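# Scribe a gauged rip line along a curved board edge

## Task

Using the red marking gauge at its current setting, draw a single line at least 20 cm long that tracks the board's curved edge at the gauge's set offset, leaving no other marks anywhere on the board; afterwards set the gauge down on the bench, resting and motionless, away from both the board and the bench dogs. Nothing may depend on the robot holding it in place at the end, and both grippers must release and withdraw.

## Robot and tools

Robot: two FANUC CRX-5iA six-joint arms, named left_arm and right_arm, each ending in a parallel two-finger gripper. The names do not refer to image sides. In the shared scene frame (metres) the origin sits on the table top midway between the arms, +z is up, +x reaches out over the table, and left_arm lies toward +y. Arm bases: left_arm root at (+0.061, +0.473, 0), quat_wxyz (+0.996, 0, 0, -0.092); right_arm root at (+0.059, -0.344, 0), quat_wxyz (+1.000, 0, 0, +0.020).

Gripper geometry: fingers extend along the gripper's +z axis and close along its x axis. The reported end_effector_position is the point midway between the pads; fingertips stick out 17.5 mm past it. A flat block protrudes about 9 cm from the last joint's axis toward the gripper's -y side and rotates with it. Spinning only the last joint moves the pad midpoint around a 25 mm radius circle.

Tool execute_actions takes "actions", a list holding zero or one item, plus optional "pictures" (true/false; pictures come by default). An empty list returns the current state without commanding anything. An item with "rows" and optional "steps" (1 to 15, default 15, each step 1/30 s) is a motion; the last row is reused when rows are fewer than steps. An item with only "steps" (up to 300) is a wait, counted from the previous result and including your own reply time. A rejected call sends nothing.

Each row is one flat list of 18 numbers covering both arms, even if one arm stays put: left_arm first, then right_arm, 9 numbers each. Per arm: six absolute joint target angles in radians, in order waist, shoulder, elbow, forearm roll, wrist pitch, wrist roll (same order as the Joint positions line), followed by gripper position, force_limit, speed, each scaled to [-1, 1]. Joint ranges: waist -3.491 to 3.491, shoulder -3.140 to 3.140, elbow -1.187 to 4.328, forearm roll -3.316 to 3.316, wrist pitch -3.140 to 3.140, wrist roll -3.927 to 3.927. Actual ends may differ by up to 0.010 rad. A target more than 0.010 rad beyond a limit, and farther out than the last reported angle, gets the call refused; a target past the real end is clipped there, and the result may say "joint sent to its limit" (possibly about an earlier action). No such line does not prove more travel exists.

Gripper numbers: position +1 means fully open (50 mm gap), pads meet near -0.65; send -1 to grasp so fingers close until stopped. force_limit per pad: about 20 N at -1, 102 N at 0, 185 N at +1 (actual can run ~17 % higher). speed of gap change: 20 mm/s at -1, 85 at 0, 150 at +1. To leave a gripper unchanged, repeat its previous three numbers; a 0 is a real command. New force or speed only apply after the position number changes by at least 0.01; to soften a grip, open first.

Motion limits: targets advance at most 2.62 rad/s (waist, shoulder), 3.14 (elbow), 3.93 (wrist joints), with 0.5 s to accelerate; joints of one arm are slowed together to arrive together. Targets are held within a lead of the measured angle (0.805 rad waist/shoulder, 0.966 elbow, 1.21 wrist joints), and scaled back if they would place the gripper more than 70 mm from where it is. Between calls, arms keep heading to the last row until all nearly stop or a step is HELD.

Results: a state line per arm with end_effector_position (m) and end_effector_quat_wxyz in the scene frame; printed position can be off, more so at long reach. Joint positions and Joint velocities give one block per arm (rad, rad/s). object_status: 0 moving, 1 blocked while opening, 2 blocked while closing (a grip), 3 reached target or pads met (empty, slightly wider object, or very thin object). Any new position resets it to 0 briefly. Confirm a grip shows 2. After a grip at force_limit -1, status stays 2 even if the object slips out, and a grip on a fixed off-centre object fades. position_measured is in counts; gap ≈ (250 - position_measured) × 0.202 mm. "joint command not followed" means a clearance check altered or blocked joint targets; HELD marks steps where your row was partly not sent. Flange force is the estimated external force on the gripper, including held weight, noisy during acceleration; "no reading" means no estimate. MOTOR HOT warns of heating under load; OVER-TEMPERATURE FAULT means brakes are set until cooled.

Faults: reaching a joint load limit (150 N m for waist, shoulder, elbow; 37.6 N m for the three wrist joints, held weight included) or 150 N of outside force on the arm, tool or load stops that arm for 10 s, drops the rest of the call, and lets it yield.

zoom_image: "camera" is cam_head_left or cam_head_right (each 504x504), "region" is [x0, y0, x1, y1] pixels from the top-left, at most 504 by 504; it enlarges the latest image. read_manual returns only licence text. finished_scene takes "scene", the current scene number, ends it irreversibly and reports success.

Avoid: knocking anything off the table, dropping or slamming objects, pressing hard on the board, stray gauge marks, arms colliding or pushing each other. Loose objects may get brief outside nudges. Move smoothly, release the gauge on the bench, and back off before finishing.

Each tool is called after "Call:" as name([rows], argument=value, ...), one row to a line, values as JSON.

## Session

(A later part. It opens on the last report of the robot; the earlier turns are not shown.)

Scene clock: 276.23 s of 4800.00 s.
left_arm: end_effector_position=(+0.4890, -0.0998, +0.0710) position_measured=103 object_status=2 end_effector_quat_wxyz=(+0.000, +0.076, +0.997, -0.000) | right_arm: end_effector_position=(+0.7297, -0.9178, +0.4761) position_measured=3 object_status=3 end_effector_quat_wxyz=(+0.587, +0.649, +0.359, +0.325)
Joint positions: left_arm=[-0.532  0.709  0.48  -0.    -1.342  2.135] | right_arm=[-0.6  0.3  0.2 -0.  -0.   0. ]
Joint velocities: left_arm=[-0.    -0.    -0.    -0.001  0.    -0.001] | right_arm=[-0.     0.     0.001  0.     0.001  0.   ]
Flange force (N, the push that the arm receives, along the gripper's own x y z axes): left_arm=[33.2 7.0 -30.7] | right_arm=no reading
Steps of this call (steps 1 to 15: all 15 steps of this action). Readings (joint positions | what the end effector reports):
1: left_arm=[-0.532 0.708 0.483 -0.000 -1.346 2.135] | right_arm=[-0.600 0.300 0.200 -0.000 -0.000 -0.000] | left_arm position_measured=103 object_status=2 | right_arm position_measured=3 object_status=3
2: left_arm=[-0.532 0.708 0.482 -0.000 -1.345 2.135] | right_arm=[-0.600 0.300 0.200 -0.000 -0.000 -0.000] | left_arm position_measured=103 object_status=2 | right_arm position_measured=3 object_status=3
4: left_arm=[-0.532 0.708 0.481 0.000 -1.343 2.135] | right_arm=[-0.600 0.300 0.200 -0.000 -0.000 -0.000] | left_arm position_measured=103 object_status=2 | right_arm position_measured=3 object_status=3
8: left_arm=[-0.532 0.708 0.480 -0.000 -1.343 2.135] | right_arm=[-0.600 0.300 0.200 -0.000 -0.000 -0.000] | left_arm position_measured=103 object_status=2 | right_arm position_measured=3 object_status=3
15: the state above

Call:
execute_actions([
  {"rows":[[-0.5334,0.7067,0.477,0,-1.3412,2.1362,-1,-0.3,0,-0.6,0.3,0.2,0,0,0,1,0,0]]},
], pictures=false)

Call:
execute_actions([
  {"rows":[[-0.5334,0.7073,0.4756,0,-1.3392,2.1362,-1,-0.3,0,-0.6,0.3,0.2,0,0,0,1,0,0]]},
])

Call:
zoom_image(camera="cam_head_left", region=[260,165,330,235])

Scene clock: 285.77 s of 4800.00 s.
left_arm: end_effector_position=(+0.4878, -0.0998, +0.0708) position_measured=103 object_status=2 end_effector_quat_wxyz=(-0.000, +0.076, +0.997, +0.000) | right_arm: end_effector_position=(+0.7297, -0.9178, +0.4761) position_measured=3 object_status=3 end_effector_quat_wxyz=(+0.587, +0.649, +0.359, +0.325)
Joint positions: left_arm=[-0.533  0.707  0.477  0.    -1.341  2.136] | right_arm=[-0.6  0.3  0.2  0.  -0.  -0. ]
Joint velocities: left_arm=[-0.    -0.     0.     0.    -0.002  0.002] | right_arm=[-0.001  0.    -0.    -0.    -0.    -0.001]
Flange force (N, the push that the arm receives, along the gripper's own x y z axes): left_arm=[2.9 3.7 -18.0] | right_arm=no reading
Steps of this call (steps 1 to 15: the robot went on to your last target; steps 16 to 90: nothing new was sent; then 6.03 s passed at rest; steps 91 to 105: all 15 steps of this action). Readings (joint positions | what the end effector reports):
91: left_arm=[-0.532 0.709 0.480 0.000 -1.342 2.135] | right_arm=[-0.600 0.300 0.200 -0.000 -0.000 -0.000] | left_arm position_measured=103 object_status=2 | right_arm position_measured=3 object_status=3
92: left_arm=[-0.532 0.708 0.479 -0.000 -1.342 2.135] | right_arm=[-0.600 0.300 0.200 -0.000 -0.000 -0.000] | left_arm position_measured=103 object_status=2 | right_arm position_measured=3 object_status=3
94: left_arm=[-0.533 0.707 0.478 -0.000 -1.341 2.136] | right_arm=[-0.600 0.300 0.200 -0.000 -0.000 -0.000] | left_arm position_measured=103 object_status=2 | right_arm position_measured=3 object_status=3
98: left_arm=[-0.533 0.707 0.477 -0.000 -1.341 2.136] | right_arm=[-0.600 0.300 0.200 -0.000 0.000 -0.000] | left_arm position_measured=103 object_status=2 | right_arm position_measured=3 object_status=3
105: the state above

Scene clock: 286.27 s of 4800.00 s.
left_arm: end_effector_position=(+0.4877, -0.0999, +0.0700) position_measured=103 object_status=2 end_effector_quat_wxyz=(+0.000, +0.076, +0.997, -0.000) | right_arm: end_effector_position=(+0.7297, -0.9178, +0.4761) position_measured=3 object_status=3 end_effector_quat_wxyz=(+0.587, +0.649, +0.359, +0.325)
Joint positions: left_arm=[-0.533  0.707  0.476 -0.    -1.339  2.136] | right_arm=[-0.6  0.3  0.2 -0.  -0.  -0. ]
Joint velocities: left_arm=[ 0.001 -0.     0.     0.002  0.     0.001] | right_arm=[ 0.    -0.     0.    -0.     0.    -0.001]
Flange force (N, the push that the arm receives, along the gripper's own x y z axes): left_arm=[12.8 7.0 -35.6] | right_arm=no reading
Steps of this call (steps 1 to 15: all 15 steps of this action). Readings (joint positions | what the end effector reports):
1: left_arm=[-0.533 0.707 0.477 -0.000 -1.341 2.136] | right_arm=[-0.600 0.300 0.200 -0.000 -0.000 -0.000] | left_arm position_measured=103 object_status=2 | right_arm position_measured=3 object_status=3
2: left_arm=[-0.533 0.707 0.476 -0.000 -1.341 2.136] | right_arm=[-0.600 0.300 0.200 -0.000 -0.000 -0.000] | left_arm position_measured=103 object_status=2 | right_arm position_measured=3 object_status=3
4: left_arm=[-0.533 0.707 0.476 -0.000 -1.340 2.136] | right_arm=[-0.600 0.300 0.200 -0.000 -0.000 -0.000] | left_arm position_measured=103 object_status=2 | right_arm position_measured=3 object_status=3
8: left_arm=[-0.533 0.707 0.476 -0.000 -1.339 2.136] | right_arm=[-0.600 0.300 0.200 -0.000 -0.000 -0.000] | left_arm position_measured=103 object_status=2 | right_arm position_measured=3 object_status=3
15: the state above

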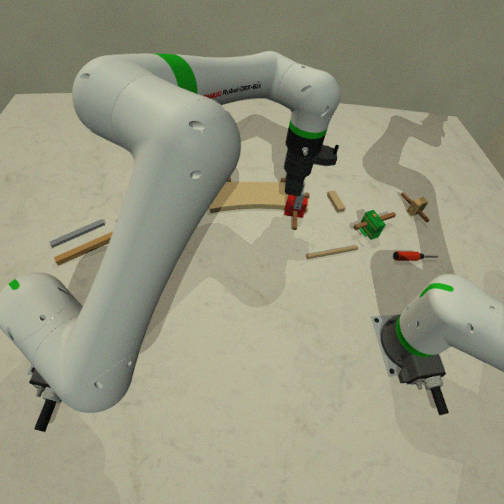

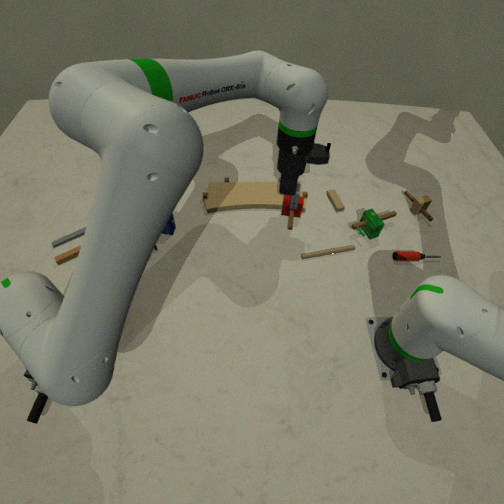

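Region (260, 165, 330, 235) of cam_head_left's 504x504 image, scaled by 7.200, with more detail than that image has.

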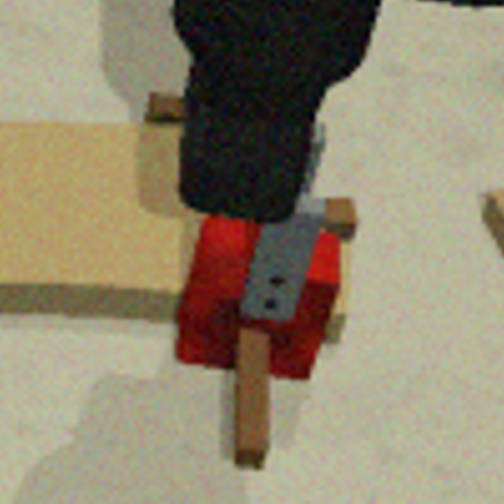

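Call:
execute_actions([
  {"rows":[[-0.533,0.7073,0.4781,0,-1.3416,2.1358,-1,-0.3,0,-0.6,0.3,0.2,0,0,0,1,0,0]],"steps":10},
], pictures=false)

Call:
execute_actions([
  {"rows":[[-0.5167,0.6812,0.4355,0,-1.3251,2.1426,-1,-0.3,0,-0.6,0.3,0.2,0,0,0,1,0,0]]},
], pictures=false)

Scene clock: 307.03 s of 4800.00 s.
left_arm: end_effector_position=(+0.4881, -0.0998, +0.0707) position_measured=103 object_status=2 end_effector_quat_wxyz=(-0.000, +0.076, +0.997, +0.000) | right_arm: end_effector_position=(+0.7297, -0.9178, +0.4761) position_measured=3 object_status=3 end_effector_quat_wxyz=(+0.587, +0.649, +0.359, +0.325)
Joint positions: left_arm=[-0.533  0.708  0.478 -0.    -1.342  2.136] | right_arm=[-0.6  0.3  0.2 -0.  -0.  -0. ]
Joint velocities: left_arm=[ 0.     0.     0.002 -0.    -0.    -0.001] | right_arm=[-0.     0.    -0.    -0.    -0.001  0.001]
Flange force (N, the push that the arm receives, along the gripper's own x y z axes): left_arm=[14.4 4.7 -15.1] | right_arm=no reading
Steps of this call (steps 1 to 15: the robot went on to your last target; steps 16 to 90: nothing new was sent; then 17.43 s passed at rest; steps 91 to 100: all 10 steps of this action). Readings (joint positions | what the end effector reports):
91: left_arm=[-0.533 0.707 0.476 -0.000 -1.339 2.136] | right_arm=[-0.600 0.300 0.200 -0.000 -0.000 0.000] | left_arm position_measured=103 object_status=2 | right_arm position_measured=3 object_status=3
92: left_arm=[-0.533 0.707 0.476 -0.000 -1.340 2.136] | right_arm=[-0.600 0.300 0.200 -0.000 -0.000 -0.000] | left_arm position_measured=103 object_status=2 | right_arm position_measured=3 object_status=3
94: left_arm=[-0.533 0.708 0.477 -0.000 -1.341 2.136] | right_arm=[-0.600 0.300 0.200 0.000 -0.000 0.000] | left_arm position_measured=103 object_status=2 | right_arm position_measured=3 object_status=3
98: left_arm=[-0.533 0.708 0.478 -0.000 -1.342 2.136] | right_arm=[-0.600 0.300 0.200 -0.000 -0.000 -0.000] | left_arm position_measured=103 object_status=2 | right_arm position_measured=3 object_status=3
100: the state above

Scene clock: 307.53 s of 4800.00 s.
left_arm: end_effector_position=(+0.4900, -0.0864, +0.0709) position_measured=103 object_status=2 end_effector_quat_wxyz=(-0.000, +0.065, +0.998, +0.000) | right_arm: end_effector_position=(+0.7297, -0.9178, +0.4761) position_measured=3 object_status=3 end_effector_quat_wxyz=(+0.587, +0.649, +0.359, +0.325)
Joint positions: left_arm=[-0.517  0.681  0.436 -0.    -1.325  2.143] | right_arm=[-0.6  0.3  0.2 -0.   0.  -0. ]
Joint velocities: left_arm=[ 0.002 -0.001 -0.    -0.    -0.    -0.001] | right_arm=[-0.     0.001  0.    -0.     0.001  0.001]
Flange force (N, the push that the arm receives, along the gripper's own x y z axes): left_arm=[12.0 -2.9 -11.4] | right_arm=no reading
Steps of this call (steps 1 to 15: all 15 steps of this action). Readings (joint positions | what the end effector reports):
1: left_arm=[-0.533 0.707 0.478 -0.000 -1.342 2.136] | right_arm=[-0.600 0.300 0.200 -0.000 -0.000 -0.000] | left_arm position_measured=103 object_status=2 | right_arm position_measured=3 object_status=3
2: left_arm=[-0.531 0.704 0.472 -0.000 -1.339 2.136] | right_arm=[-0.600 0.300 0.200 -0.000 -0.000 -0.000] | left_arm position_measured=103 object_status=2 | right_arm position_measured=3 object_status=3
4: left_arm=[-0.522 0.690 0.449 -0.000 -1.330 2.140] | right_arm=[-0.600 0.300 0.200 -0.000 -0.000 0.000] | left_arm position_measured=103 object_status=2 | right_arm position_measured=3 object_status=3
8: left_arm=[-0.517 0.682 0.436 -0.000 -1.325 2.142] | right_arm=[-0.600 0.300 0.200 0.000 0.000 -0.000] | left_arm position_measured=103 object_status=2 | right_arm position_measured=3 object_status=3
15: the state above

Good. Slightly lower from here.

Call:
execute_actions([
  {"rows":[[-0.5003,0.6555,0.3934,0,-1.3087,2.1492,-1,-0.3,0,-0.6,0.3,0.2,0,0,0,1,0,0]]},
], pictures=false)

Call:
execute_actions([
  {"rows":[[-0.4837,0.6299,0.3526,0,-1.2935,2.1555,-1,-0.3,0,-0.6,0.3,0.2,0,0,0,1,0,0]]},
])

Call:
zoom_image(camera="cam_head_right", region=[250,165,320,235])

Scene clock: 314.90 s of 4800.00 s.
left_arm: end_effector_position=(+0.4915, -0.0730, +0.0706) position_measured=103 object_status=2 end_effector_quat_wxyz=(+0.000, +0.053, +0.999, -0.000) | right_arm: end_effector_position=(+0.7297, -0.9178, +0.4761) position_measured=3 object_status=3 end_effector_quat_wxyz=(+0.587, +0.649, +0.359, +0.325)
Joint positions: left_arm=[-0.5    0.655  0.393 -0.    -1.309  2.149] | right_arm=[-0.6  0.3  0.2 -0.  -0.  -0. ]
Joint velocities: left_arm=[ 0.001  0.002 -0.    -0.     0.     0.001] | right_arm=[-0.     0.     0.     0.001  0.    -0.   ]
Flange force (N, the push that the arm receives, along the gripper's own x y z axes): left_arm=[12.3 -3.0 -15.1] | right_arm=no reading
Steps of this call (steps 1 to 15: the robot went on to your last target; steps 16 to 90: nothing new was sent; then 3.87 s passed at rest; steps 91 to 105: all 15 steps of this action). Readings (joint positions | what the end effector reports):
91: left_arm=[-0.516 0.681 0.435 -0.000 -1.325 2.143] | right_arm=[-0.600 0.300 0.200 -0.000 -0.000 -0.000] | left_arm position_measured=103 object_status=2 | right_arm position_measured=3 object_status=3
92: left_arm=[-0.514 0.677 0.429 -0.000 -1.322 2.144] | right_arm=[-0.600 0.300 0.200 -0.000 -0.000 -0.000] | left_arm position_measured=103 object_status=2 | right_arm position_measured=3 object_status=3
94: left_arm=[-0.505 0.663 0.406 0.000 -1.314 2.147] | right_arm=[-0.600 0.300 0.200 -0.000 -0.000 -0.000] | left_arm position_measured=103 object_status=2 | right_arm position_measured=3 object_status=3
98: left_arm=[-0.501 0.656 0.394 0.000 -1.309 2.149] | right_arm=[-0.600 0.300 0.200 -0.000 0.000 -0.000] | left_arm position_measured=103 object_status=2 | right_arm position_measured=3 object_status=3
105: the state above

Scene clock: 315.40 s of 4800.00 s.
left_arm: end_effector_position=(+0.4927, -0.0595, +0.0706) position_measured=103 object_status=2 end_effector_quat_wxyz=(+0.000, +0.042, +0.999, -0.000) | right_arm: end_effector_position=(+0.7297, -0.9178, +0.4761) position_measured=3 object_status=3 end_effector_quat_wxyz=(+0.587, +0.649, +0.359, +0.325)
Joint positions: left_arm=[-0.484  0.63   0.353 -0.    -1.293  2.155] | right_arm=[-0.6  0.3  0.2 -0.  -0.  -0. ]
Joint velocities: left_arm=[-0.001 -0.001 -0.002  0.001 -0.    -0.001] | right_arm=[ 0.001  0.    -0.    -0.    -0.     0.   ]
Flange force (N, the push that the arm receives, along the gripper's own x y z axes): left_arm=[11.4 -0.5 -13.2] | right_arm=no reading
Steps of this call (steps 1 to 15: all 15 steps of this action). Readings (joint positions | what the end effector reports):
1: left_arm=[-0.500 0.655 0.393 -0.000 -1.308 2.149] | right_arm=[-0.600 0.300 0.200 -0.000 -0.000 -0.000] | left_arm position_measured=103 object_status=2 | right_arm position_measured=3 object_status=3
2: left_arm=[-0.498 0.652 0.387 -0.000 -1.306 2.150] | right_arm=[-0.600 0.300 0.200 0.000 0.000 0.000] | left_arm position_measured=103 object_status=2 | right_arm position_measured=3 object_status=3
4: left_arm=[-0.489 0.638 0.365 -0.000 -1.298 2.154] | right_arm=[-0.600 0.300 0.200 -0.000 -0.000 0.000] | left_arm position_measured=103 object_status=2 | right_arm position_measured=3 object_status=3
8: left_arm=[-0.484 0.630 0.353 -0.000 -1.294 2.155] | right_arm=[-0.600 0.300 0.200 -0.000 -0.000 -0.000] | left_arm position_measured=103 object_status=2 | right_arm position_measured=3 object_status=3
15: the state above

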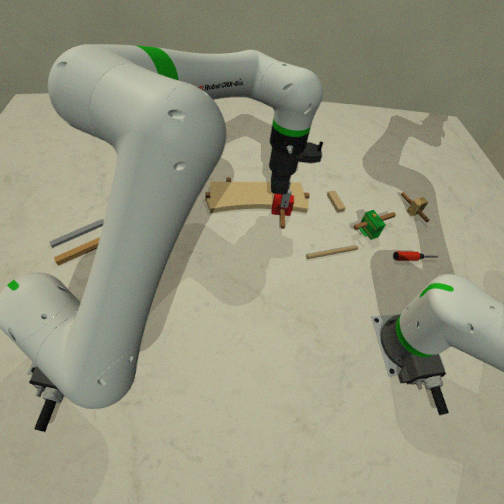

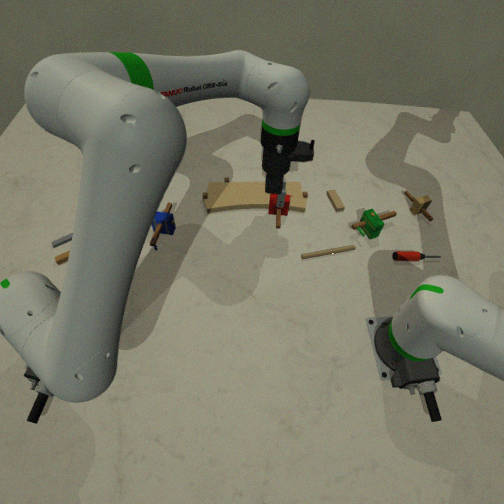

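Region (250, 165, 320, 235) of cam_head_right's 504x504 image, scaled by 7.200, with more detail than that image has.

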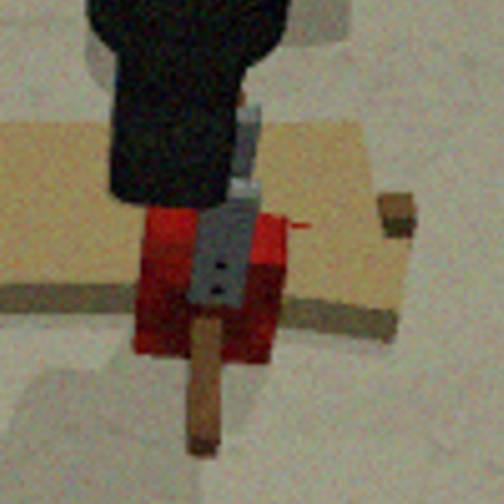

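Call:
execute_actions([
  {"rows":[[-0.4668,0.6047,0.3123,0,-1.2784,2.1616,-1,-0.3,0,-0.6,0.3,0.2,0,0,0,1,0,0]],"steps":12},
], pictures=false)

Call:
execute_actions([
  {"rows":[[-0.4498,0.5797,0.2733,0,-1.2644,2.1674,-1,-0.3,0,-0.6,0.3,0.2,0,0,0,1,0,0]],"steps":12},
], pictures=false)

Scene clock: 324.80 s of 4800.00 s.
left_arm: end_effector_position=(+0.4937, -0.0460, +0.0704) position_measured=103 object_status=2 end_effector_quat_wxyz=(+0.000, +0.030, +1.000, -0.000) | right_arm: end_effector_position=(+0.7297, -0.9178, +0.4761) position_measured=3 object_status=3 end_effector_quat_wxyz=(+0.587, +0.649, +0.359, +0.325)
Joint positions: left_arm=[-0.467  0.605  0.312 -0.    -1.278  2.162] | right_arm=[-0.6  0.3  0.2 -0.  -0.  -0. ]
Joint velocities: left_arm=[ 0.001  0.    -0.001 -0.     0.     0.001] | right_arm=[ 0.    -0.    -0.001  0.001  0.002 -0.001]
Flange force (N, the push that the arm receives, along the gripper's own x y z axes): left_arm=[11.0 -2.0 -17.3] | right_arm=no reading
Steps of this call (steps 1 to 15: the robot went on to your last target; steps 16 to 90: nothing new was sent; then 6.00 s passed at rest; steps 91 to 102: all 12 steps of this action). Readings (joint positions | what the end effector reports):
91: left_arm=[-0.483 0.629 0.352 -0.000 -1.293 2.156] | right_arm=[-0.600 0.300 0.200 -0.000 0.000 -0.000] | left_arm position_measured=103 object_status=2 | right_arm position_measured=3 object_status=3
92: left_arm=[-0.481 0.626 0.346 -0.000 -1.291 2.156] | right_arm=[-0.600 0.300 0.200 -0.000 -0.000 -0.000] | left_arm position_measured=103 object_status=2 | right_arm position_measured=3 object_status=3
94: left_arm=[-0.472 0.612 0.324 -0.000 -1.283 2.160] | right_arm=[-0.600 0.300 0.200 -0.000 0.000 -0.000] | left_arm position_measured=103 object_status=2 | right_arm position_measured=3 object_status=3
98: left_arm=[-0.467 0.605 0.313 0.000 -1.279 2.162] | right_arm=[-0.600 0.300 0.200 -0.000 0.000 -0.000] | left_arm position_measured=103 object_status=2 | right_arm position_measured=3 object_status=3
102: the state above

Scene clock: 325.20 s of 4800.00 s.
left_arm: end_effector_position=(+0.4943, -0.0324, +0.0703) position_measured=103 object_status=2 end_effector_quat_wxyz=(+0.000, +0.019, +1.000, -0.000) | right_arm: end_effector_position=(+0.7297, -0.9178, +0.4761) position_measured=3 object_status=3 end_effector_quat_wxyz=(+0.587, +0.649, +0.359, +0.325)
Joint positions: left_arm=[-0.45   0.58   0.273 -0.    -1.264  2.167] | right_arm=[-0.6  0.3  0.2 -0.  -0.  -0. ]
Joint velocities: left_arm=[-0.    -0.001 -0.001  0.001  0.    -0.002] | right_arm=[ 0.    -0.     0.001  0.001  0.001 -0.   ]
Flange force (N, the push that the arm receives, along the gripper's own x y z axes): left_arm=[9.4 -3.7 -17.3] | right_arm=no reading
Steps of this call (steps 1 to 12: all 12 steps of this action). Readings (joint positions | what the end effector reports):
1: left_arm=[-0.467 0.604 0.312 -0.000 -1.278 2.162] | right_arm=[-0.600 0.300 0.200 -0.000 -0.000 -0.000] | left_arm position_measured=103 object_status=2 | right_arm position_measured=3 object_status=3
2: left_arm=[-0.464 0.601 0.306 -0.000 -1.276 2.163] | right_arm=[-0.600 0.300 0.200 -0.000 0.000 0.000] | left_arm position_measured=103 object_status=2 | right_arm position_measured=3 object_status=3
4: left_arm=[-0.455 0.587 0.285 0.000 -1.269 2.166] | right_arm=[-0.600 0.300 0.200 -0.000 -0.000 -0.000] | left_arm position_measured=103 object_status=2 | right_arm position_measured=3 object_status=3
8: left_arm=[-0.450 0.580 0.274 -0.000 -1.265 2.167] | right_arm=[-0.600 0.300 0.200 0.000 -0.000 -0.000] | left_arm position_measured=103 object_status=2 | right_arm position_measured=3 object_status=3
12: the state above

Call:
execute_actions([
  {"rows":[[-0.4324,0.5551,0.2355,0,-1.2512,2.1727,-1,-0.3,0,-0.6,0.3,0.2,0,0,0,1,0,0]],"steps":12},
], pictures=false)

Call:
execute_actions([
  {"rows":[[-0.4149,0.5305,0.198,0,-1.2383,2.1779,-1,-0.3,0,-0.6,0.3,0.2,0,0,0,1,0,0]],"steps":12},
], pictures=false)

Call:
execute_actions([
  {"rows":[[-0.3971,0.5059,0.1612,0,-1.2261,2.1829,-1,-0.3,0,-0.6,0.3,0.2,0,0,0,1,0,0]],"steps":12},
], pictures=false)

Scene clock: 336.33 s of 4800.00 s.
left_arm: end_effector_position=(+0.4948, -0.0189, +0.0703) position_measured=103 object_status=2 end_effector_quat_wxyz=(-0.000, +0.007, +1.000, +0.000) | right_arm: end_effector_position=(+0.7297, -0.9178, +0.4761) position_measured=3 object_status=3 end_effector_quat_wxyz=(+0.587, +0.649, +0.359, +0.325)
Joint positions: left_arm=[-0.432  0.555  0.236 -0.    -1.251  2.173] | right_arm=[-0.6  0.3  0.2 -0.  -0.  -0. ]
Joint velocities: left_arm=[ 0.001 -0.003 -0.001 -0.     0.    -0.   ] | right_arm=[-0.    -0.     0.001 -0.    -0.001 -0.001]
Flange force (N, the push that the arm receives, along the gripper's own x y z axes): left_arm=[11.2 -5.0 -16.6] | right_arm=no reading
Steps of this call (steps 1 to 15: the robot went on to your last target; steps 16 to 90: nothing new was sent; then 7.73 s passed at rest; steps 91 to 102: all 12 steps of this action). Readings (joint positions | what the end effector reports):
91: left_arm=[-0.449 0.579 0.273 -0.000 -1.264 2.167] | right_arm=[-0.600 0.300 0.200 -0.000 -0.000 0.000] | left_arm position_measured=103 object_status=2 | right_arm position_measured=3 object_status=3
92: left_arm=[-0.447 0.576 0.267 -0.000 -1.262 2.168] | right_arm=[-0.600 0.300 0.200 -0.000 -0.000 -0.000] | left_arm position_measured=103 object_status=2 | right_arm position_measured=3 object_status=3
94: left_arm=[-0.437 0.562 0.246 -0.000 -1.255 2.171] | right_arm=[-0.600 0.300 0.200 0.000 0.000 -0.000] | left_arm position_measured=103 object_status=2 | right_arm position_measured=3 object_status=3
98: left_arm=[-0.433 0.555 0.236 -0.000 -1.251 2.173] | right_arm=[-0.600 0.300 0.200 -0.000 -0.000 -0.000] | left_arm position_measured=103 object_status=2 | right_arm position_measured=3 object_status=3
102: the state above

Scene clock: 336.73 s of 4800.00 s.
left_arm: end_effector_position=(+0.4949, -0.0054, +0.0703) position_measured=103 object_status=2 end_effector_quat_wxyz=(+0.000, -0.004, +1.000, -0.000) | right_arm: end_effector_position=(+0.7297, -0.9178, +0.4761) position_measured=3 object_status=3 end_effector_quat_wxyz=(+0.587, +0.649, +0.359, +0.325)
Joint positions: left_arm=[-0.415  0.531  0.198 -0.    -1.238  2.178] | right_arm=[-0.6  0.3  0.2 -0.  -0.  -0. ]
Joint velocities: left_arm=[-0.001 -0.001 -0.002 -0.001  0.     0.   ] | right_arm=[ 0.    -0.     0.    -0.     0.001  0.   ]
Flange force (N, the push that the arm receives, along the gripper's own x y z axes): left_arm=[10.7 -8.4 -19.0] | right_arm=no reading
Steps of this call (steps 1 to 12: all 12 steps of this action). Readings (joint positions | what the end effector reports):
1: left_arm=[-0.432 0.555 0.235 -0.000 -1.251 2.173] | right_arm=[-0.600 0.300 0.200 -0.000 -0.000 -0.000] | left_arm position_measured=103 object_status=2 | right_arm position_measured=3 object_status=3
2: left_arm=[-0.430 0.551 0.229 -0.000 -1.249 2.174] | right_arm=[-0.600 0.300 0.200 -0.000 -0.000 -0.000] | left_arm position_measured=103 object_status=2 | right_arm position_measured=3 object_status=3
4: left_arm=[-0.420 0.537 0.208 -0.000 -1.242 2.176] | right_arm=[-0.600 0.300 0.200 -0.000 0.000 -0.000] | left_arm position_measured=103 object_status=2 | right_arm position_measured=3 object_status=3
8: left_arm=[-0.415 0.531 0.199 -0.000 -1.238 2.178] | right_arm=[-0.600 0.300 0.200 -0.000 0.000 -0.000] | left_arm position_measured=103 object_status=2 | right_arm position_measured=3 object_status=3
12: the state above

Scene clock: 337.13 s of 4800.00 s.
left_arm: end_effector_position=(+0.4947, +0.0082, +0.0703) position_measured=103 object_status=2 end_effector_quat_wxyz=(-0.000, -0.015, +1.000, +0.000) | right_arm: end_effector_position=(+0.7297, -0.9178, +0.4761) position_measured=3 object_status=3 end_effector_quat_wxyz=(+0.587, +0.649, +0.359, +0.325)
Joint positions: left_arm=[-0.397  0.506  0.161 -0.    -1.226  2.183] | right_arm=[-0.6  0.3  0.2 -0.  -0.  -0. ]
Joint velocities: left_arm=[ 0.002 -0.001 -0.001  0.001  0.     0.001] | right_arm=[ 0.    -0.    -0.     0.     0.    -0.001]
Flange force (N, the push that the arm receives, along the gripper's own x y z axes): left_arm=[15.0 -4.3 -13.6] | right_arm=no reading
Steps of this call (steps 1 to 12: all 12 steps of this action). Readings (joint positions | what the end effector reports):
1: left_arm=[-0.415 0.530 0.197 -0.000 -1.238 2.178] | right_arm=[-0.600 0.300 0.200 -0.000 -0.000 -0.000] | left_arm position_measured=103 object_status=2 | right_arm position_measured=3 object_status=3
2: left_arm=[-0.412 0.526 0.192 0.000 -1.236 2.179] | right_arm=[-0.600 0.300 0.200 -0.000 -0.000 -0.000] | left_arm position_measured=103 object_status=2 | right_arm position_measured=3 object_status=3
4: left_arm=[-0.402 0.513 0.171 -0.000 -1.230 2.182] | right_arm=[-0.600 0.300 0.200 0.000 -0.000 -0.000] | left_arm position_measured=103 object_status=2 | right_arm position_measured=3 object_status=3
8: left_arm=[-0.397 0.506 0.162 -0.000 -1.226 2.183] | right_arm=[-0.600 0.300 0.200 -0.000 0.000 -0.000] | left_arm position_measured=103 object_status=2 | right_arm position_measured=3 object_status=3
12: the state above

Call:
execute_actions([
  {"rows":[[-0.3791,0.4814,0.1247,0,-1.2141,2.1877,-1,-0.3,0,-0.6,0.3,0.2,0,0,0,1,0,0]],"steps":12},
], pictures=false)

Call:
execute_actions([
  {"rows":[[-0.3608,0.4569,0.0887,0,-1.2026,2.1922,-1,-0.3,0,-0.6,0.3,0.2,0,0,0,1,0,0]],"steps":12},
], pictures=false)

Call:
execute_actions([
  {"rows":[[-0.3423,0.4324,0.0533,0,-1.1917,2.1964,-1,-0.3,0,-0.6,0.3,0.2,0,0,0,1,0,0]],"steps":12},
], pictures=false)

Scene clock: 345.97 s of 4800.00 s.
left_arm: end_effector_position=(+0.4941, +0.0218, +0.0703) position_measured=103 object_status=2 end_effector_quat_wxyz=(+0.000, -0.027, +1.000, -0.000) | right_arm: end_effector_position=(+0.7297, -0.9178, +0.4761) position_measured=3 object_status=3 end_effector_quat_wxyz=(+0.587, +0.649, +0.359, +0.325)
Joint positions: left_arm=[-0.379  0.481  0.125 -0.    -1.214  2.188] | right_arm=[-0.6  0.3  0.2 -0.  -0.  -0. ]
Joint velocities: left_arm=[ 0.001 -0.001 -0.001  0.     0.    -0.001] | right_arm=[-0.     0.    -0.    -0.     0.    -0.001]
Flange force (N, the push that the arm receives, along the gripper's own x y z axes): left_arm=[10.8 -12.7 -17.1] | right_arm=no reading
Steps of this call (steps 1 to 15: the robot went on to your last target; steps 16 to 90: nothing new was sent; then 5.43 s passed at rest; steps 91 to 102: all 12 steps of this action). Readings (joint positions | what the end effector reports):
91: left_arm=[-0.397 0.505 0.160 -0.000 -1.226 2.183] | right_arm=[-0.600 0.300 0.200 0.000 -0.000 -0.000] | left_arm position_measured=103 object_status=2 | right_arm position_measured=3 object_status=3
92: left_arm=[-0.394 0.502 0.155 -0.000 -1.224 2.184] | right_arm=[-0.600 0.300 0.200 -0.000 -0.000 -0.000] | left_arm position_measured=103 object_status=2 | right_arm position_measured=3 object_status=3
94: left_arm=[-0.384 0.488 0.135 0.000 -1.218 2.186] | right_arm=[-0.600 0.300 0.200 -0.000 -0.000 -0.000] | left_arm position_measured=103 object_status=2 | right_arm position_measured=3 object_status=3
98: left_arm=[-0.379 0.482 0.125 -0.000 -1.214 2.188] | right_arm=[-0.600 0.300 0.200 0.000 -0.000 -0.000] | left_arm position_measured=103 object_status=2 | right_arm position_measured=3 object_status=3
102: the state above

Scene clock: 346.37 s of 4800.00 s.
left_arm: end_effector_position=(+0.4933, +0.0353, +0.0702) position_measured=103 object_status=2 end_effector_quat_wxyz=(+0.000, -0.038, +0.999, -0.000) | right_arm: end_effector_position=(+0.7297, -0.9178, +0.4761) position_measured=3 object_status=3 end_effector_quat_wxyz=(+0.587, +0.649, +0.359, +0.325)
Joint positions: left_arm=[-0.361  0.457  0.089 -0.    -1.203  2.192] | right_arm=[-0.6  0.3  0.2 -0.   0.  -0. ]
Joint velocities: left_arm=[ 0.001 -0.    -0.001  0.     0.    -0.001] | right_arm=[ 0.     0.    -0.    -0.     0.001  0.001]
Flange force (N, the push that the arm receives, along the gripper's own x y z axes): left_arm=[14.3 -10.6 -19.1] | right_arm=no reading
Steps of this call (steps 1 to 12: all 12 steps of this action). Readings (joint positions | what the end effector reports):
1: left_arm=[-0.379 0.481 0.124 0.000 -1.214 2.188] | right_arm=[-0.600 0.300 0.200 -0.000 -0.000 -0.000] | left_arm position_measured=103 object_status=2 | right_arm position_measured=3 object_status=3
2: left_arm=[-0.376 0.477 0.118 -0.000 -1.212 2.189] | right_arm=[-0.600 0.300 0.200 -0.000 0.000 -0.000] | left_arm position_measured=103 object_status=2 | right_arm position_measured=3 object_status=3
4: left_arm=[-0.366 0.464 0.098 -0.000 -1.206 2.191] | right_arm=[-0.600 0.300 0.200 0.000 -0.000 -0.000] | left_arm position_measured=103 object_status=2 | right_arm position_measured=3 object_status=3
8: left_arm=[-0.361 0.457 0.089 -0.000 -1.203 2.192] | right_arm=[-0.600 0.300 0.200 -0.000 -0.000 -0.000] | left_arm position_measured=103 object_status=2 | right_arm position_measured=3 object_status=3
12: the state above

Scene clock: 346.77 s of 4800.00 s.
left_arm: end_effector_position=(+0.4921, +0.0488, +0.0701) position_measured=103 object_status=2 end_effector_quat_wxyz=(+0.000, -0.049, +0.999, -0.000) | right_arm: end_effector_position=(+0.7297, -0.9178, +0.4761) position_measured=3 object_status=3 end_effector_quat_wxyz=(+0.587, +0.649, +0.359, +0.325)
Joint positions: left_arm=[-0.342  0.432  0.053  0.    -1.192  2.196] | right_arm=[-0.6  0.3  0.2 -0.  -0.  -0. ]
Joint velocities: left_arm=[-0.001 -0.    -0.001  0.001  0.    -0.001] | right_arm=[-0. -0. -0.  0. -0. -0.]
Flange force (N, the push that the arm receives, along the gripper's own x y z axes): left_arm=[18.4 -10.2 -19.7] | right_arm=no reading
Steps of this call (steps 1 to 12: all 12 steps of this action). Readings (joint positions | what the end effector reports):
1: left_arm=[-0.360 0.456 0.088 0.000 -1.202 2.192] | right_arm=[-0.600 0.300 0.200 -0.000 0.000 -0.000] | left_arm position_measured=103 object_status=2 | right_arm position_measured=3 object_status=3
2: left_arm=[-0.358 0.453 0.082 0.000 -1.200 2.193] | right_arm=[-0.600 0.300 0.200 0.000 -0.000 0.000] | left_arm position_measured=103 object_status=2 | right_arm position_measured=3 object_status=3
4: left_arm=[-0.347 0.439 0.063 0.000 -1.195 2.195] | right_arm=[-0.600 0.300 0.200 0.000 -0.000 -0.000] | left_arm position_measured=103 object_status=2 | right_arm position_measured=3 object_status=3
8: left_arm=[-0.343 0.433 0.054 -0.000 -1.192 2.196] | right_arm=[-0.600 0.300 0.200 0.000 -0.000 -0.000] | left_arm position_measured=103 object_status=2 | right_arm position_measured=3 object_status=3
12: the state above

Call:
execute_actions([
  {"rows":[[-0.3239,0.4074,0.0177,0,-1.1811,2.2007,-1,-0.3,0,-0.6,0.3,0.2,0,0,0,1,0,0]],"steps":12},
], pictures=false)

Call:
execute_actions([
  {"rows":[[-0.305,0.3827,-0.0167,0,-1.1714,2.2044,-1,-0.3,0,-0.6,0.3,0.2,0,0,0,1,0,0]],"steps":12},
], pictures=false)

Call:
execute_actions([
  {"rows":[[-0.2858,0.358,-0.0507,0,-1.1621,2.2078,-1,-0.3,0,-0.6,0.3,0.2,0,0,0,1,0,0]],"steps":12},
], pictures=false)

Scene clock: 357.90 s of 4800.00 s.
left_arm: end_effector_position=(+0.4902, +0.0622, +0.0701) position_measured=103 object_status=2 end_effector_quat_wxyz=(+0.000, -0.061, +0.998, -0.000) | right_arm: end_effector_position=(+0.7297, -0.9178, +0.4761) position_measured=3 object_status=3 end_effector_quat_wxyz=(+0.587, +0.649, +0.359, +0.325)
Joint positions: left_arm=[-0.324  0.407  0.018 -0.    -1.181  2.201] | right_arm=[-0.6  0.3  0.2 -0.  -0.  -0. ]
Joint velocities: left_arm=[ 0.001 -0.    -0.    -0.001 -0.     0.001] | right_arm=[ 0.    -0.    -0.    -0.001  0.     0.001]
Flange force (N, the push that the arm receives, along the gripper's own x y z axes): left_arm=[13.3 -4.9 -16.8] | right_arm=no reading
Steps of this call (steps 1 to 15: the robot went on to your last target; steps 16 to 90: nothing new was sent; then 7.73 s passed at rest; steps 91 to 102: all 12 steps of this action). Readings (joint positions | what the end effector reports):
91: left_arm=[-0.342 0.432 0.053 0.000 -1.191 2.196] | right_arm=[-0.600 0.300 0.200 -0.000 -0.000 -0.000] | left_arm position_measured=103 object_status=2 | right_arm position_measured=3 object_status=3
92: left_arm=[-0.339 0.428 0.047 0.000 -1.190 2.197] | right_arm=[-0.600 0.300 0.200 -0.000 -0.000 -0.000] | left_arm position_measured=103 object_status=2 | right_arm position_measured=3 object_status=3
94: left_arm=[-0.329 0.414 0.027 0.000 -1.184 2.200] | right_arm=[-0.600 0.300 0.200 -0.000 -0.000 0.000] | left_arm position_measured=103 object_status=2 | right_arm position_measured=3 object_status=3
98: left_arm=[-0.324 0.408 0.018 -0.000 -1.181 2.201] | right_arm=[-0.600 0.300 0.200 -0.000 -0.000 0.000] | left_arm position_measured=103 object_status=2 | right_arm position_measured=3 object_status=3
102: the state above

Scene clock: 358.30 s of 4800.00 s.
left_arm: end_effector_position=(+0.4884, +0.0756, +0.0701) position_measured=103 object_status=2 end_effector_quat_wxyz=(+0.000, -0.072, +0.997, -0.000) | right_arm: end_effector_position=(+0.7297, -0.9178, +0.4761) position_measured=3 object_status=3 end_effector_quat_wxyz=(+0.587, +0.649, +0.359, +0.325)
Joint positions: left_arm=[-0.305  0.383 -0.017 -0.    -1.171  2.204] | right_arm=[-0.6  0.3  0.2 -0.  -0.  -0. ]
Joint velocities: left_arm=[ 0.003 -0.001 -0.001 -0.     0.     0.001] | right_arm=[ 0.     0.     0.    -0.    -0.    -0.002]
Flange force (N, the push that the arm receives, along the gripper's own x y z axes): left_arm=[8.8 -7.1 -14.3] | right_arm=no reading
Steps of this call (steps 1 to 12: all 12 steps of this action). Readings (joint positions | what the end effector reports):
1: left_arm=[-0.324 0.407 0.017 -0.000 -1.181 2.201] | right_arm=[-0.600 0.300 0.200 -0.000 -0.000 -0.000] | left_arm position_measured=103 object_status=2 | right_arm position_measured=3 object_status=3
2: left_arm=[-0.320 0.403 0.011 -0.000 -1.179 2.201] | right_arm=[-0.600 0.300 0.200 -0.000 -0.000 -0.000] | left_arm position_measured=103 object_status=2 | right_arm position_measured=3 object_status=3
4: left_arm=[-0.310 0.389 -0.008 -0.000 -1.174 2.203] | right_arm=[-0.600 0.300 0.200 -0.000 -0.000 -0.000] | left_arm position_measured=103 object_status=2 | right_arm position_measured=3 object_status=3
8: left_arm=[-0.305 0.383 -0.016 0.000 -1.172 2.204] | right_arm=[-0.600 0.300 0.200 -0.000 -0.000 -0.000] | left_arm position_measured=103 object_status=2 | right_arm position_measured=3 object_status=3
12: the state above

Scene clock: 358.70 s of 4800.00 s.
left_arm: end_effector_position=(+0.4862, +0.0889, +0.0701) position_measured=103 object_status=2 end_effector_quat_wxyz=(+0.000, -0.083, +0.997, -0.000) | right_arm: end_effector_position=(+0.7297, -0.9178, +0.4761) position_measured=3 object_status=3 end_effector_quat_wxyz=(+0.587, +0.649, +0.359, +0.325)
Joint positions: left_arm=[-0.286  0.358 -0.051 -0.    -1.162  2.208] | right_arm=[-0.6  0.3  0.2 -0.   0.  -0. ]
Joint velocities: left_arm=[-0.001 -0.001  0.     0.001  0.     0.001] | right_arm=[-0.     0.     0.     0.     0.     0.002]
Flange force (N, the push that the arm receives, along the gripper's own x y z axes): left_arm=[8.0 -2.1 -12.4] | right_arm=no reading
Steps of this call (steps 1 to 12: all 12 steps of this action). Readings (joint positions | what the end effector reports):
1: left_arm=[-0.305 0.382 -0.017 -0.000 -1.171 2.204] | right_arm=[-0.600 0.300 0.200 -0.000 -0.000 -0.000] | left_arm position_measured=103 object_status=2 | right_arm position_measured=3 object_status=3
2: left_arm=[-0.301 0.378 -0.023 0.000 -1.170 2.205] | right_arm=[-0.600 0.300 0.200 -0.000 -0.000 -0.000] | left_arm position_measured=103 object_status=2 | right_arm position_measured=3 object_status=3
4: left_arm=[-0.291 0.364 -0.042 -0.000 -1.165 2.207] | right_arm=[-0.600 0.300 0.200 -0.000 -0.000 0.000] | left_arm position_measured=103 object_status=2 | right_arm position_measured=3 object_status=3
8: left_arm=[-0.286 0.358 -0.050 -0.000 -1.162 2.208] | right_arm=[-0.600 0.300 0.200 -0.000 -0.000 -0.000] | left_arm position_measured=103 object_status=2 | right_arm position_measured=3 object_status=3
12: the state above

Call:
execute_actions([
  {"rows":[[-0.2661,0.3341,-0.0836,0,-1.1531,2.2106,-1,-0.3,0,-0.6,0.3,0.2,0,0,0,1,0,0]],"steps":12},
], pictures=false)

Call:
execute_actions([
  {"rows":[[-0.2464,0.3094,-0.1163,0,-1.1451,2.2132,-1,-0.3,0,-0.6,0.3,0.2,0,0,0,1,0,0]],"steps":12},
], pictures=false)

Call:
execute_actions([
  {"rows":[[-0.248,0.267,-0.071,0,-1.2328,2.2148,-1,-0.3,0,-0.6,0.3,0.2,0,0,0,1,0,0]],"steps":12},
], pictures=false)

Call:
execute_actions([
  {"rows":[[-0.45,-0.0675,-0.515,0,-1.1233,2.2,-1,-0.3,0,-0.6,0.3,0.2,0,0,0,1,0,0]]},
], pictures=false)

Call:
execute_actions([
  {"steps":15},
])

Call:
zoom_image(camera="cam_head_right", region=[180,160,320,300])

Scene clock: 379.33 s of 4800.00 s.
left_arm: end_effector_position=(+0.4840, +0.1020, +0.0699) position_measured=103 object_status=2 end_effector_quat_wxyz=(+0.000, -0.095, +0.996, -0.000) | right_arm: end_effector_position=(+0.7297, -0.9178, +0.4761) position_measured=3 object_status=3 end_effector_quat_wxyz=(+0.587, +0.649, +0.359, +0.325)
Joint positions: left_arm=[-0.266  0.334 -0.084 -0.    -1.153  2.211] | right_arm=[-0.6  0.3  0.2 -0.  -0.  -0. ]
Joint velocities: left_arm=[ 0.001 -0.001 -0.001  0.    -0.    -0.   ] | right_arm=[-0.    -0.    -0.    -0.001  0.     0.001]
Flange force (N, the push that the arm receives, along the gripper's own x y z axes): left_arm=[17.2 -7.9 -19.2] | right_arm=no reading
Steps of this call (steps 1 to 15: the robot went on to your last target; steps 16 to 90: nothing new was sent; then 17.23 s passed at rest; steps 91 to 102: all 12 steps of this action). Readings (joint positions | what the end effector reports):
91: left_arm=[-0.285 0.357 -0.051 -0.000 -1.162 2.208] | right_arm=[-0.600 0.300 0.200 -0.000 -0.000 0.000] | left_arm position_measured=103 object_status=2 | right_arm position_measured=3 object_status=3
92: left_arm=[-0.282 0.353 -0.057 -0.000 -1.160 2.208] | right_arm=[-0.600 0.300 0.200 -0.000 0.000 -0.000] | left_arm position_measured=103 object_status=2 | right_arm position_measured=3 object_status=3
94: left_arm=[-0.271 0.340 -0.075 -0.000 -1.156 2.210] | right_arm=[-0.600 0.300 0.200 -0.000 -0.000 -0.000] | left_arm position_measured=103 object_status=2 | right_arm position_measured=3 object_status=3
98: left_arm=[-0.266 0.334 -0.083 0.000 -1.153 2.211] | right_arm=[-0.600 0.300 0.200 -0.000 -0.000 -0.000] | left_arm position_measured=103 object_status=2 | right_arm position_measured=3 object_status=3
102: the state above

Scene clock: 379.73 s of 4800.00 s.
left_arm: end_effector_position=(+0.4813, +0.1150, +0.0700) position_measured=103 object_status=2 end_effector_quat_wxyz=(+0.000, -0.106, +0.994, -0.000) | right_arm: end_effector_position=(+0.7297, -0.9178, +0.4761) position_measured=3 object_status=3 end_effector_quat_wxyz=(+0.587, +0.649, +0.359, +0.325)
Joint positions: left_arm=[-0.246  0.309 -0.116 -0.    -1.145  2.213] | right_arm=[-0.6  0.3  0.2 -0.  -0.   0. ]
Joint velocities: left_arm=[ 0.    -0.    -0.     0.     0.    -0.001] | right_arm=[ 0.     0.     0.001  0.    -0.     0.001]
Flange force (N, the push that the arm receives, along the gripper's own x y z axes): left_arm=[12.8 -8.2 -15.9] | right_arm=no reading
Steps of this call (steps 1 to 12: all 12 steps of this action). Readings (joint positions | what the end effector reports):
1: left_arm=[-0.266 0.334 -0.084 0.000 -1.153 2.211] | right_arm=[-0.600 0.300 0.200 -0.000 -0.000 -0.000] | left_arm position_measured=103 object_status=2 | right_arm position_measured=3 object_status=3
2: left_arm=[-0.262 0.329 -0.090 0.000 -1.151 2.211] | right_arm=[-0.600 0.300 0.200 -0.000 -0.000 -0.000] | left_arm position_measured=103 object_status=2 | right_arm position_measured=3 object_status=3
4: left_arm=[-0.251 0.316 -0.108 0.000 -1.147 2.213] | right_arm=[-0.600 0.300 0.200 -0.000 -0.000 -0.000] | left_arm position_measured=103 object_status=2 | right_arm position_measured=3 object_status=3
8: left_arm=[-0.247 0.310 -0.116 -0.000 -1.145 2.213] | right_arm=[-0.600 0.300 0.200 -0.000 -0.000 0.000] | left_arm position_measured=103 object_status=2 | right_arm position_measured=3 object_status=3
12: the state above

Scene clock: 380.13 s of 4800.00 s.
left_arm: end_effector_position=(+0.4784, +0.1155, +0.1097) position_measured=103 object_status=2 end_effector_quat_wxyz=(-0.000, -0.106, +0.994, +0.000) | right_arm: end_effector_position=(+0.7297, -0.9178, +0.4761) position_measured=3 object_status=3 end_effector_quat_wxyz=(+0.587, +0.649, +0.359, +0.325)
Joint positions: left_arm=[-0.248  0.267 -0.071 -0.    -1.233  2.215] | right_arm=[-0.6  0.3  0.2  0.  -0.  -0. ]
Joint velocities: left_arm=[-0.    -0.001  0.001  0.001 -0.002  0.002] | right_arm=[-0.    -0.001  0.     0.001  0.001  0.   ]
Flange force (N, the push that the arm receives, along the gripper's own x y z axes): left_arm=[3.6 3.8 3.1] | right_arm=no reading
Steps of this call (steps 1 to 12: all 12 steps of this action). Readings (joint positions | what the end effector reports):
1: left_arm=[-0.246 0.309 -0.116 -0.000 -1.146 2.213] | right_arm=[-0.600 0.300 0.200 -0.000 -0.000 -0.000] | left_arm position_measured=103 object_status=2 | right_arm position_measured=3 object_status=3
2: left_arm=[-0.246 0.306 -0.113 -0.000 -1.153 2.213] | right_arm=[-0.600 0.300 0.200 0.000 -0.000 -0.000] | left_arm position_measured=103 object_status=2 | right_arm position_measured=3 object_status=3
4: left_arm=[-0.247 0.288 -0.093 -0.000 -1.191 2.214] | right_arm=[-0.600 0.300 0.200 -0.000 0.000 -0.000] | left_arm position_measured=103 object_status=2 | right_arm position_measured=3 object_status=3
8: left_arm=[-0.248 0.267 -0.072 -0.000 -1.231 2.215] | right_arm=[-0.600 0.300 0.200 -0.000 -0.000 -0.000] | left_arm position_measured=103 object_status=2 | right_arm position_measured=3 object_status=3
12: the state above

Scene clock: 380.63 s of 4800.00 s.
left_arm: end_effector_position=(+0.3117, +0.1218, +0.0890) position_measured=103 object_status=2 end_effector_quat_wxyz=(+0.000, -0.018, +1.000, -0.000) | right_arm: end_effector_position=(+0.7297, -0.9178, +0.4761) position_measured=3 object_status=3 end_effector_quat_wxyz=(+0.587, +0.649, +0.359, +0.325)
Joint positions: left_arm=[-0.412 -0.004 -0.431  0.    -1.144  2.203] | right_arm=[-0.6  0.3  0.2 -0.  -0.  -0. ]
Joint velocities: left_arm=[-0.374 -0.614 -0.817  0.     0.193 -0.027] | right_arm=[ 0.001 -0.    -0.    -0.001 -0.001 -0.001]
Flange force (N, the push that the arm receives, along the gripper's own x y z axes): left_arm=[4.9 0.2 2.1] | right_arm=no reading
Steps of this call (steps 1 to 15: all 15 steps of this action). Readings (joint positions | what the end effector reports):
1: left_arm=[-0.248 0.267 -0.072 -0.000 -1.233 2.215] | right_arm=[-0.600 0.300 0.200 -0.000 -0.000 -0.000] | left_arm position_measured=103 object_status=2 | right_arm position_measured=3 object_status=3
2: left_arm=[-0.251 0.262 -0.077 -0.000 -1.231 2.215] | right_arm=[-0.600 0.300 0.200 -0.000 0.000 -0.000] | left_arm position_measured=103 object_status=2 | right_arm position_measured=3 object_status=3
4: left_arm=[-0.265 0.238 -0.109 0.000 -1.221 2.214] | right_arm=[-0.600 0.300 0.200 -0.000 -0.000 -0.000] | left_arm position_measured=103 object_status=2 | right_arm position_measured=3 object_status=3
8: left_arm=[-0.319 0.149 -0.227 0.000 -1.193 2.210] | right_arm=[-0.600 0.300 0.200 -0.000 -0.000 -0.000] | left_arm position_measured=103 object_status=2 | right_arm position_measured=3 object_status=3
15: the state above

Scene clock: 381.13 s of 4800.00 s.
left_arm: end_effector_position=(+0.2739, +0.1302, +0.0800) position_measured=103 object_status=2 end_effector_quat_wxyz=(-0.000, +0.002, +1.000, -0.000) | right_arm: end_effector_position=(+0.7297, -0.9178, +0.4761) position_measured=3 object_status=3 end_effector_quat_wxyz=(+0.587, +0.649, +0.359, +0.325)
Joint positions: left_arm=[-0.45  -0.067 -0.515  0.    -1.123  2.2  ] | right_arm=[-0.6  0.3  0.2 -0.  -0.  -0. ]
Joint velocities: left_arm=[-0.002  0.001 -0.001  0.     0.    -0.001] | right_arm=[ 0.    -0.     0.    -0.001 -0.001  0.001]
Flange force (N, the push that the arm receives, along the gripper's own x y z axes): left_arm=[2.9 0.8 2.7] | right_arm=no reading
Steps of this call (steps 1 to 15: the robot went on to your last target). Readings (joint positions | what the end effector reports):
1: left_arm=[-0.424 -0.024 -0.457 0.000 -1.137 2.202] | right_arm=[-0.600 0.300 0.200 -0.000 -0.000 -0.000] | left_arm position_measured=103 object_status=2 | right_arm position_measured=3 object_status=3
2: left_arm=[-0.434 -0.040 -0.479 0.000 -1.132 2.201] | right_arm=[-0.600 0.300 0.200 -0.000 -0.000 -0.000] | left_arm position_measured=103 object_status=2 | right_arm position_measured=3 object_status=3
4: left_arm=[-0.446 -0.062 -0.507 0.000 -1.125 2.200] | right_arm=[-0.600 0.300 0.200 0.000 -0.000 -0.000] | left_arm position_measured=103 object_status=2 | right_arm position_measured=3 object_status=3
8: left_arm=[-0.450 -0.067 -0.515 0.000 -1.123 2.200] | right_arm=[-0.600 0.300 0.200 -0.000 -0.000 -0.000] | left_arm position_measured=103 object_status=2 | right_arm position_measured=3 object_status=3
15: the state above

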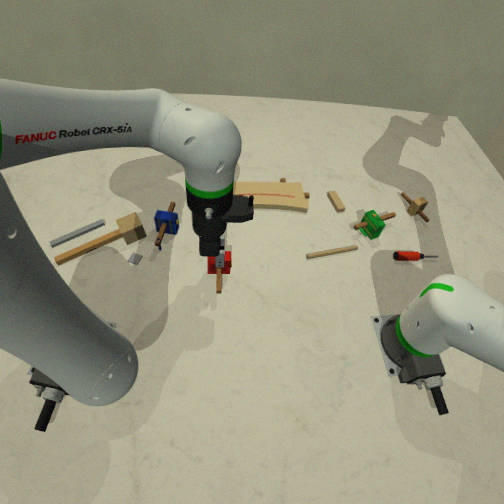

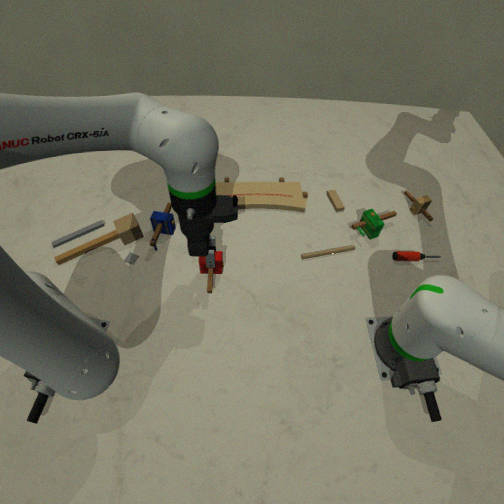

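Region (180, 160, 320, 300) of cam_head_right's 504x504 image, scaled by 3.600, with more detail than that image has.

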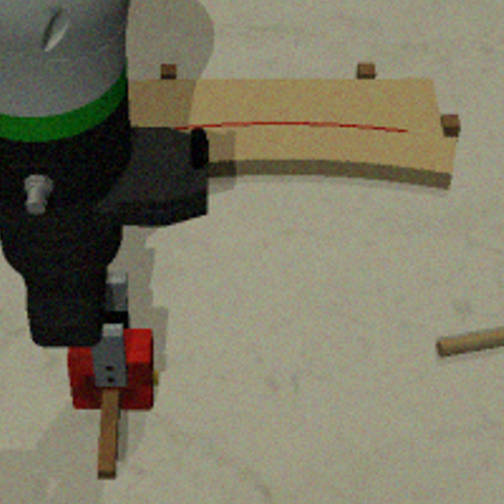

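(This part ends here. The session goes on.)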